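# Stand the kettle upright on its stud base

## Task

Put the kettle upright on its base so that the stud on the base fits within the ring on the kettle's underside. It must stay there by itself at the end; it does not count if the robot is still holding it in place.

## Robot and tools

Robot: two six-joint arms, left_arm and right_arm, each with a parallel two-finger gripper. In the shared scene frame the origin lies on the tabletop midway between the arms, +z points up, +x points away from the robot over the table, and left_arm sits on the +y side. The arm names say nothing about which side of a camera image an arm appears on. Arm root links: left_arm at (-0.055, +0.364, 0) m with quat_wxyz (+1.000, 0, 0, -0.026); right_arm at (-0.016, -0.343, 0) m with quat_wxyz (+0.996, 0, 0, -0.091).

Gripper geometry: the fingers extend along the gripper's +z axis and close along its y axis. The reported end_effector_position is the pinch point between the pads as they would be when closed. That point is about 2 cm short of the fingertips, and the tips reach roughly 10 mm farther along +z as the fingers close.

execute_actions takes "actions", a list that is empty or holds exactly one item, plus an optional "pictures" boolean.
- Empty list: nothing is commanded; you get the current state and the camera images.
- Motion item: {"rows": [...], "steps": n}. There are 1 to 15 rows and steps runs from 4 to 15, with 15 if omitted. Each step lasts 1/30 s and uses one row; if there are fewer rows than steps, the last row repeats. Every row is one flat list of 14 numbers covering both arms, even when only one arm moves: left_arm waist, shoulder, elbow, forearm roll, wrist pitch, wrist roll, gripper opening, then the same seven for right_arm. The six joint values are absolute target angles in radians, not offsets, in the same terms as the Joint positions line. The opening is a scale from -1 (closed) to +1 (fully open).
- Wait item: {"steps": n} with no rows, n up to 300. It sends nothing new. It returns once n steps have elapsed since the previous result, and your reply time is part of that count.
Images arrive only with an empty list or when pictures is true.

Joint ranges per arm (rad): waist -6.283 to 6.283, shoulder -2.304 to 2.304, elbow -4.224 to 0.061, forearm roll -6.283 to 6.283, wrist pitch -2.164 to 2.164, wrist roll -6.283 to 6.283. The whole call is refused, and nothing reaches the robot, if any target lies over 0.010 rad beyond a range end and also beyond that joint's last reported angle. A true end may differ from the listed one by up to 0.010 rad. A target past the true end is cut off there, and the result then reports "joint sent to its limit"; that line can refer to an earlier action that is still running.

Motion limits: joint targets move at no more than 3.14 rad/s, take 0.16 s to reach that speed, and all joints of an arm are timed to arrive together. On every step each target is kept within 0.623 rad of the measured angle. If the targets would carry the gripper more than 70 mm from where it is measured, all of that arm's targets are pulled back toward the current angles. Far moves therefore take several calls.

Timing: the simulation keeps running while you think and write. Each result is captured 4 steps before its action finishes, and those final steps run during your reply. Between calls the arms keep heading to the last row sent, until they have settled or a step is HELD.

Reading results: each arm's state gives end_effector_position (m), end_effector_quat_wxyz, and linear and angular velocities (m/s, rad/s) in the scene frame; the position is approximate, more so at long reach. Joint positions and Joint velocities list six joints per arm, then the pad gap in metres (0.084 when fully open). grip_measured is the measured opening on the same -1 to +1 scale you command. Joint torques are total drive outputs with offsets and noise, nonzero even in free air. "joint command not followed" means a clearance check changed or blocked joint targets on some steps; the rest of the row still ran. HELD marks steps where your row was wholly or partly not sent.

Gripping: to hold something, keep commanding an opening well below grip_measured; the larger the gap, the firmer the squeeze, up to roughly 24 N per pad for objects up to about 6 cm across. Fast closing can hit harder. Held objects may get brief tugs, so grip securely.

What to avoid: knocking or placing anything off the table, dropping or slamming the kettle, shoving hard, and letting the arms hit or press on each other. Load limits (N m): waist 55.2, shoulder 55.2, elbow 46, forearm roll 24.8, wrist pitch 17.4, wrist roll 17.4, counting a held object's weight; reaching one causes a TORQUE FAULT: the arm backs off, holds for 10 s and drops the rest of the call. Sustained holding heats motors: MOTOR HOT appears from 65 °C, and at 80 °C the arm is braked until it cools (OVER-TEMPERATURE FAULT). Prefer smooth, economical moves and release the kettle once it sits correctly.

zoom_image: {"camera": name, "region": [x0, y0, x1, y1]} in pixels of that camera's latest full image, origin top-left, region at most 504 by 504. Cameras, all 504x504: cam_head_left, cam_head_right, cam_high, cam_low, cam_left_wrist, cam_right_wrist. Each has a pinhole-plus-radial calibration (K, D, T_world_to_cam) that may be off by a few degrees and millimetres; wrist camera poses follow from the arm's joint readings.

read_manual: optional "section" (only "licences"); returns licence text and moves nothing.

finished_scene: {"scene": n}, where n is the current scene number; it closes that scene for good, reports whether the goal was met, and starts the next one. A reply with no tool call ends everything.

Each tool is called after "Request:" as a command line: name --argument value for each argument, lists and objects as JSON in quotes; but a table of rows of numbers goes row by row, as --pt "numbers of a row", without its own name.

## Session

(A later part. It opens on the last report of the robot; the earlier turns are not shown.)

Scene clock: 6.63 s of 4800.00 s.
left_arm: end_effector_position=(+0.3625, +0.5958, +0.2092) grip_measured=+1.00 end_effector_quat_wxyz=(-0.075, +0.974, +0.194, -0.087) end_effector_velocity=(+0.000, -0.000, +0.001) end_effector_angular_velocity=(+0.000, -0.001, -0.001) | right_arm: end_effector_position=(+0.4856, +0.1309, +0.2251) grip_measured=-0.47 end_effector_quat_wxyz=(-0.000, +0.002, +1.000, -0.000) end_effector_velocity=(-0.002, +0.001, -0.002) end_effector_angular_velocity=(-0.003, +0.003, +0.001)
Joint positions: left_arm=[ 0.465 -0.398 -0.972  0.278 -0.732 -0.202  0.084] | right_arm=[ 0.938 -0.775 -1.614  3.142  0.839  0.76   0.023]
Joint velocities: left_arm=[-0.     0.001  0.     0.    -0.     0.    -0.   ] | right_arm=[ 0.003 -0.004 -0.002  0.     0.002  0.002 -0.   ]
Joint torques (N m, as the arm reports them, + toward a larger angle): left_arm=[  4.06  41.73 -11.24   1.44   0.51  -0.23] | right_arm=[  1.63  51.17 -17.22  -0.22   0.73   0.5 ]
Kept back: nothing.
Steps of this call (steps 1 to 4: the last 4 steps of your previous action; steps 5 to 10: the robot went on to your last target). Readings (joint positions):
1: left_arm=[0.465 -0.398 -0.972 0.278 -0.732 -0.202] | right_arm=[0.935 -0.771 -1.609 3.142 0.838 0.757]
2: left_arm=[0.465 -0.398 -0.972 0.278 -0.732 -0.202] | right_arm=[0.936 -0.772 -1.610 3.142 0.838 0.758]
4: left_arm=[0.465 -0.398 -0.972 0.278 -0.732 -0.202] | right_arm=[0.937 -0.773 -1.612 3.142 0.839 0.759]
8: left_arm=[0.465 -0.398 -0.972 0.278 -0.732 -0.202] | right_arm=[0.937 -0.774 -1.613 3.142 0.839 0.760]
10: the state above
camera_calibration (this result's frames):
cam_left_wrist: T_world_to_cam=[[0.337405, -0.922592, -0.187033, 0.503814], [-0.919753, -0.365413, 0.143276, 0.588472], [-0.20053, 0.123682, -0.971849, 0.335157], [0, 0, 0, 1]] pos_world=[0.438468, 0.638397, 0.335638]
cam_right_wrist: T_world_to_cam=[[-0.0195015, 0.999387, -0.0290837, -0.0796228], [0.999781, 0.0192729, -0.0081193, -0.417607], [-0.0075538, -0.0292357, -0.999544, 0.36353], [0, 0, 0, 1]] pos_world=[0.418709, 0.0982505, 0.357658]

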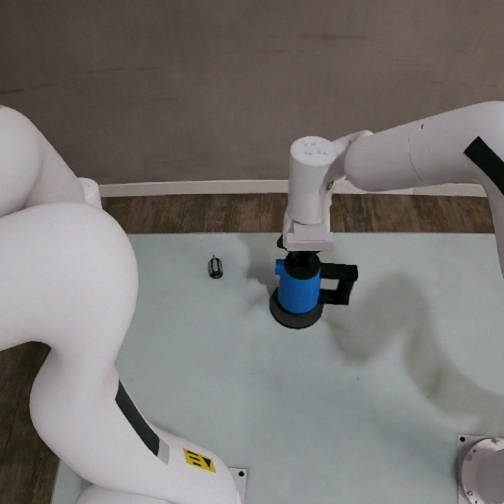

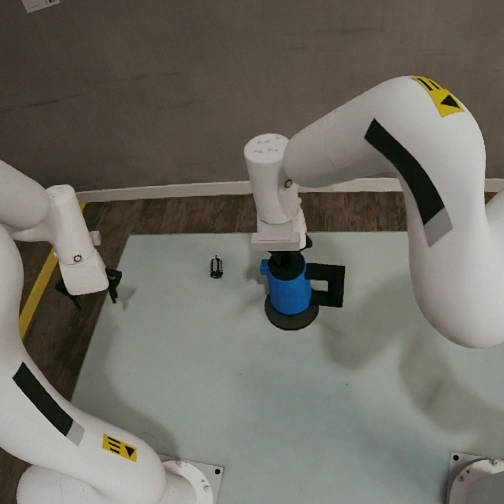

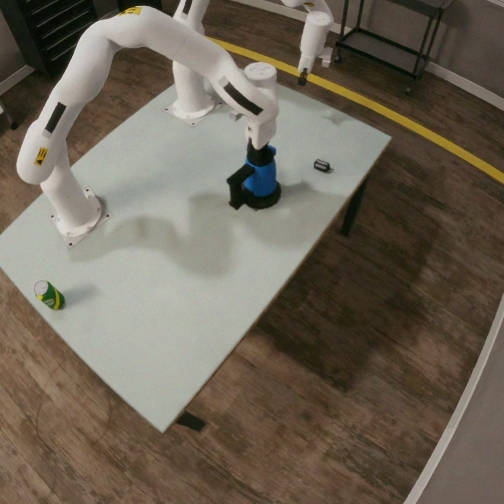

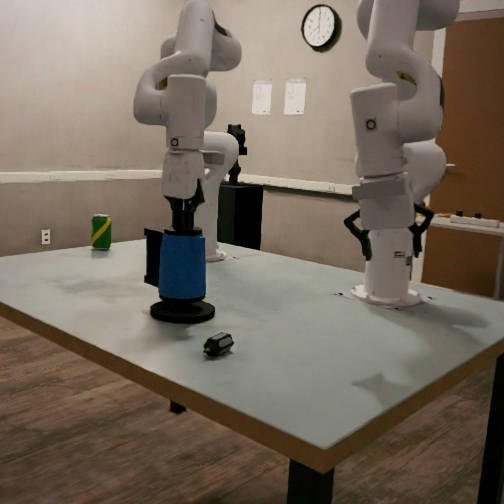

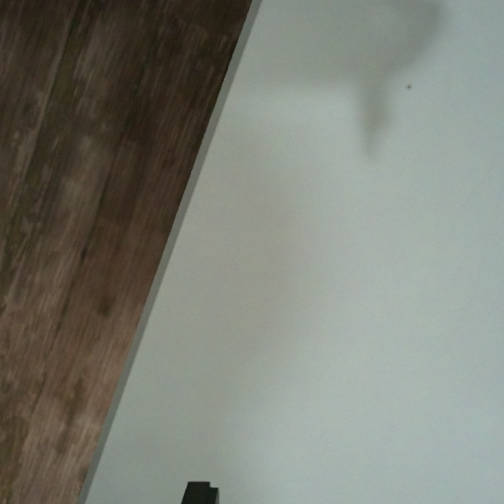

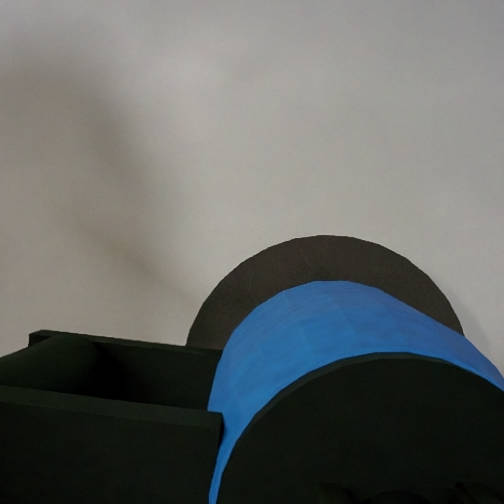

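Request:
execute_actions --actions '[{"rows":[[0.465,-0.398,-0.972,0.278,-0.732,-0.202,1,0.94,-0.782,-1.610,3.1416,0.828,0.76,-1],[0.465,-0.398,-0.972,0.278,-0.732,-0.202,1,0.94,-0.782,-1.610,3.1416,0.828,0.76,-1],[0.465,-0.398,-0.972,0.278,-0.732,-0.202,1,0.94,-0.789,-1.606,3.1416,0.817,0.76,-1],[0.465,-0.398,-0.972,0.278,-0.732,-0.202,1,0.94,-0.789,-1.606,3.1416,0.817,0.76,-1],[0.465,-0.398,-0.972,0.278,-0.732,-0.202,1,0.94,-0.796,-1.602,3.1416,0.806,0.76,-1],[0.465,-0.398,-0.972,0.278,-0.732,-0.202,1,0.94,-0.796,-1.602,3.1416,0.806,0.76,-1],[0.465,-0.398,-0.972,0.278,-0.732,-0.202,1,0.94,-0.802,-1.599,3.1416,0.797,0.76,-1]]}]'

Request:
execute_actions --actions '[{"rows":[[0.465,-0.398,-0.972,0.278,-0.732,-0.202,1,0.94,-0.802,-1.599,3.1416,0.797,0.76,1]],"steps":8}]'

Request:
execute_actions --actions '[{"rows":[[0.465,-0.398,-0.972,0.278,-0.732,-0.202,1,0.94,-0.755,-1.63,3.1416,0.875,0.76,1]]}]' --pictures true

Scene clock: 7.30 s of 4800.00 s.
left_arm: end_effector_position=(+0.3625, +0.5958, +0.2092) grip_measured=+1.00 end_effector_quat_wxyz=(-0.075, +0.974, +0.194, -0.087) end_effector_velocity=(-0.000, +0.001, +0.000) end_effector_angular_velocity=(+0.000, -0.001, +0.002) | right_arm: end_effector_position=(+0.4842, +0.1317, +0.2029) grip_measured=-0.47 end_effector_quat_wxyz=(-0.001, +0.001, +1.000, -0.000) end_effector_velocity=(+0.001, -0.001, -0.033) end_effector_angular_velocity=(+0.002, -0.001, -0.003)
Joint positions: left_arm=[ 0.465 -0.398 -0.972  0.278 -0.732 -0.202  0.084] | right_arm=[ 0.94  -0.799 -1.6    3.142  0.803  0.76   0.023]
Joint velocities: left_arm=[ 0.001  0.001  0.    -0.     0.001 -0.001  0.   ] | right_arm=[-0.002 -0.036  0.02   0.001 -0.059  0.001  0.   ]
Joint torques (N m, as the arm reports them, + toward a larger angle): left_arm=[  4.43  40.55 -10.84   1.32   0.35  -0.26] | right_arm=[  0.32  55.07 -19.36   0.19   0.59   0.59]
Steps of this call (steps 1 to 9: the robot went on to your last target; steps 10 to 20: the first 11 steps of this action). Readings (joint positions):
10: left_arm=[0.465 -0.398 -0.972 0.278 -0.732 -0.202] | right_arm=[0.938 -0.775 -1.614 3.142 0.839 0.760]
11: left_arm=[0.465 -0.398 -0.972 0.278 -0.732 -0.202] | right_arm=[0.938 -0.776 -1.614 3.142 0.837 0.760]
13: left_arm=[0.465 -0.398 -0.972 0.278 -0.732 -0.202] | right_arm=[0.939 -0.780 -1.612 3.142 0.831 0.760]
17: left_arm=[0.465 -0.398 -0.972 0.278 -0.732 -0.202] | right_arm=[0.940 -0.792 -1.604 3.142 0.813 0.760]
20: the state above

Scene clock: 7.57 s of 4800.00 s.
left_arm: end_effector_position=(+0.3625, +0.5958, +0.2092) grip_measured=+1.00 end_effector_quat_wxyz=(-0.075, +0.974, +0.194, -0.087) end_effector_velocity=(+0.001, +0.001, +0.000) end_effector_angular_velocity=(+0.001, -0.003, +0.001) | right_arm: end_effector_position=(+0.4848, +0.1323, +0.2014) grip_measured=-0.02 end_effector_quat_wxyz=(+0.001, +0.001, +1.000, +0.001) end_effector_velocity=(-0.001, +0.000, -0.003) end_effector_angular_velocity=(-0.001, +0.002, +0.000)
Joint positions: left_arm=[ 0.465 -0.398 -0.972  0.278 -0.732 -0.202  0.084] | right_arm=[ 0.94  -0.801 -1.6    3.142  0.797  0.76   0.043]
Joint velocities: left_arm=[ 0.001 -0.001 -0.002  0.     0.001  0.    -0.   ] | right_arm=[ 0.001 -0.004  0.002  0.    -0.004  0.001  0.177]
Joint torques (N m, as the arm reports them, + toward a larger angle): left_arm=[  4.68  41.08 -10.39   1.63   0.38  -0.22] | right_arm=[  0.93  44.94 -14.31  -0.45   0.57   0.72]
Steps of this call (steps 1 to 4: the last 4 steps of your previous action; steps 5 to 8: the first 4 steps of this action). Readings (joint positions):
5: left_arm=[0.465 -0.398 -0.972 0.278 -0.732 -0.202] | right_arm=[0.940 -0.801 -1.599 3.142 0.798 0.760]
6: left_arm=[0.465 -0.398 -0.972 0.278 -0.732 -0.202] | right_arm=[0.940 -0.801 -1.600 3.142 0.798 0.760]
8: the state above

Scene clock: 8.07 s of 4800.00 s.
left_arm: end_effector_position=(+0.3625, +0.5958, +0.2092) grip_measured=+1.00 end_effector_quat_wxyz=(-0.075, +0.974, +0.194, -0.087) end_effector_velocity=(-0.000, -0.001, -0.001) end_effector_angular_velocity=(-0.001, +0.001, -0.001) | right_arm: end_effector_position=(+0.4849, +0.1324, +0.2435) grip_measured=+1.00 end_effector_quat_wxyz=(+0.000, +0.001, +1.000, +0.000) end_effector_velocity=(-0.005, -0.004, +0.011) end_effector_angular_velocity=(-0.014, +0.017, +0.000)
Joint positions: left_arm=[ 0.465 -0.398 -0.972  0.278 -0.732 -0.202  0.084] | right_arm=[ 0.94  -0.757 -1.629  3.142  0.871  0.76   0.084]
Joint velocities: left_arm=[-0.001 -0.001  0.    -0.    -0.     0.    -0.   ] | right_arm=[ 0.     0.012 -0.006  0.001  0.04  -0.001 -0.   ]
Joint torques (N m, as the arm reports them, + toward a larger angle): left_arm=[  4.73  40.52 -10.43   1.14   0.14  -0.14] | right_arm=[  2.34  46.32 -15.19   0.99   0.57   0.77]
Steps of this call (steps 1 to 4: the last 4 steps of your previous action; steps 5 to 15: the first 11 steps of this action). Readings (joint positions):
5: left_arm=[0.465 -0.398 -0.972 0.278 -0.732 -0.202] | right_arm=[0.940 -0.802 -1.599 3.142 0.797 0.760]
6: left_arm=[0.465 -0.398 -0.972 0.278 -0.732 -0.202] | right_arm=[0.940 -0.800 -1.600 3.142 0.801 0.760]
8: left_arm=[0.465 -0.398 -0.972 0.278 -0.732 -0.202] | right_arm=[0.940 -0.785 -1.609 3.142 0.829 0.760]
12: left_arm=[0.465 -0.398 -0.972 0.278 -0.732 -0.202] | right_arm=[0.940 -0.760 -1.628 3.142 0.864 0.760]
15: the state above
camera_calibration (this result's frames):
cam_left_wrist: T_world_to_cam=[[0.337406, -0.922592, -0.187033, 0.503814], [-0.919753, -0.365413, 0.143276, 0.588472], [-0.20053, 0.123682, -0.971849, 0.335157], [0, 0, 0, 1]] pos_world=[0.438468, 0.638397, 0.335638]
cam_right_wrist: T_world_to_cam=[[-0.0216602, 0.999349, -0.0288565, -0.0796521], [0.999739, 0.0214411, -0.00788218, -0.417106], [-0.00725833, -0.0290197, -0.999552, 0.38176], [0, 0, 0, 1]] pos_world=[0.418043, 0.099622, 0.376003]

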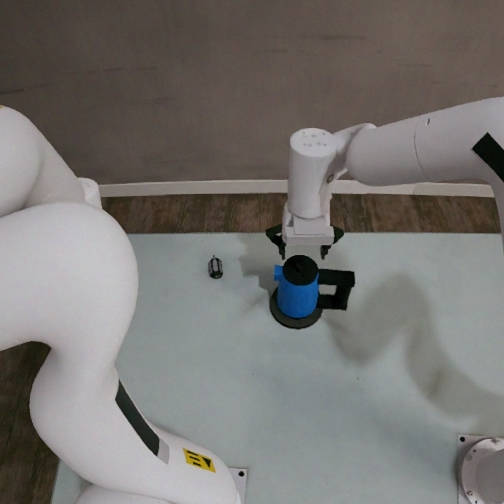

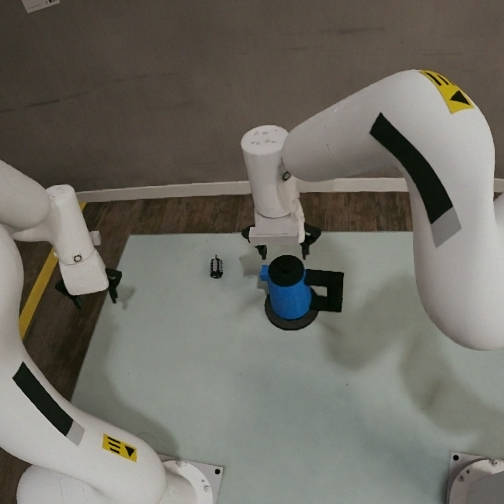

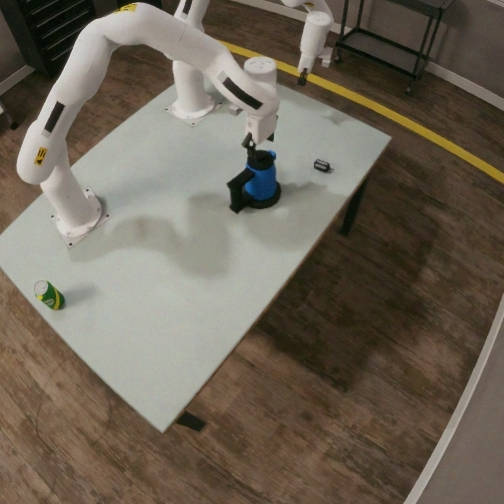

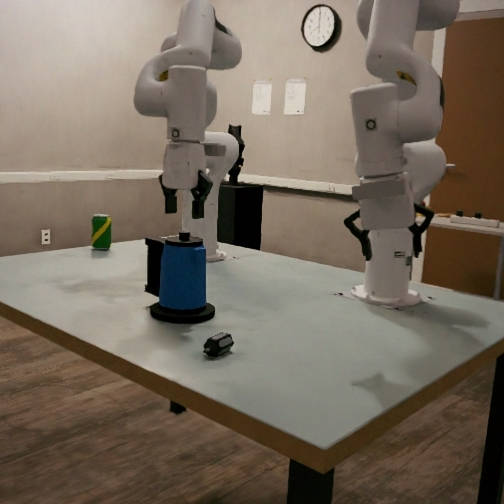

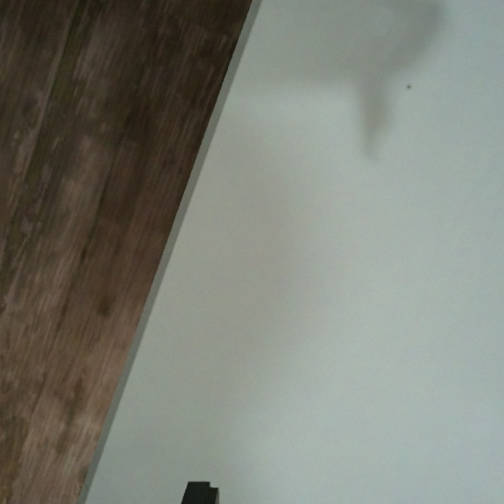

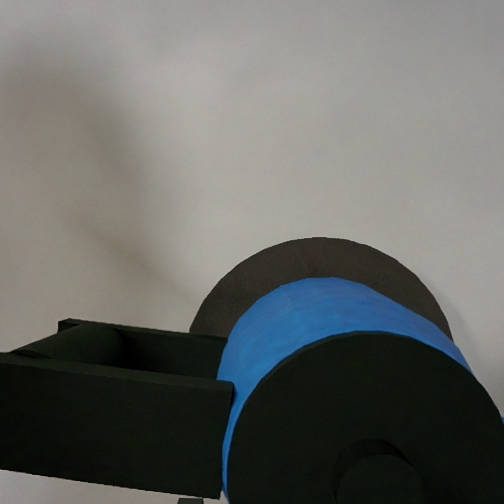

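Request:
finished_scene --scene 2

The scene is finished: the task was done.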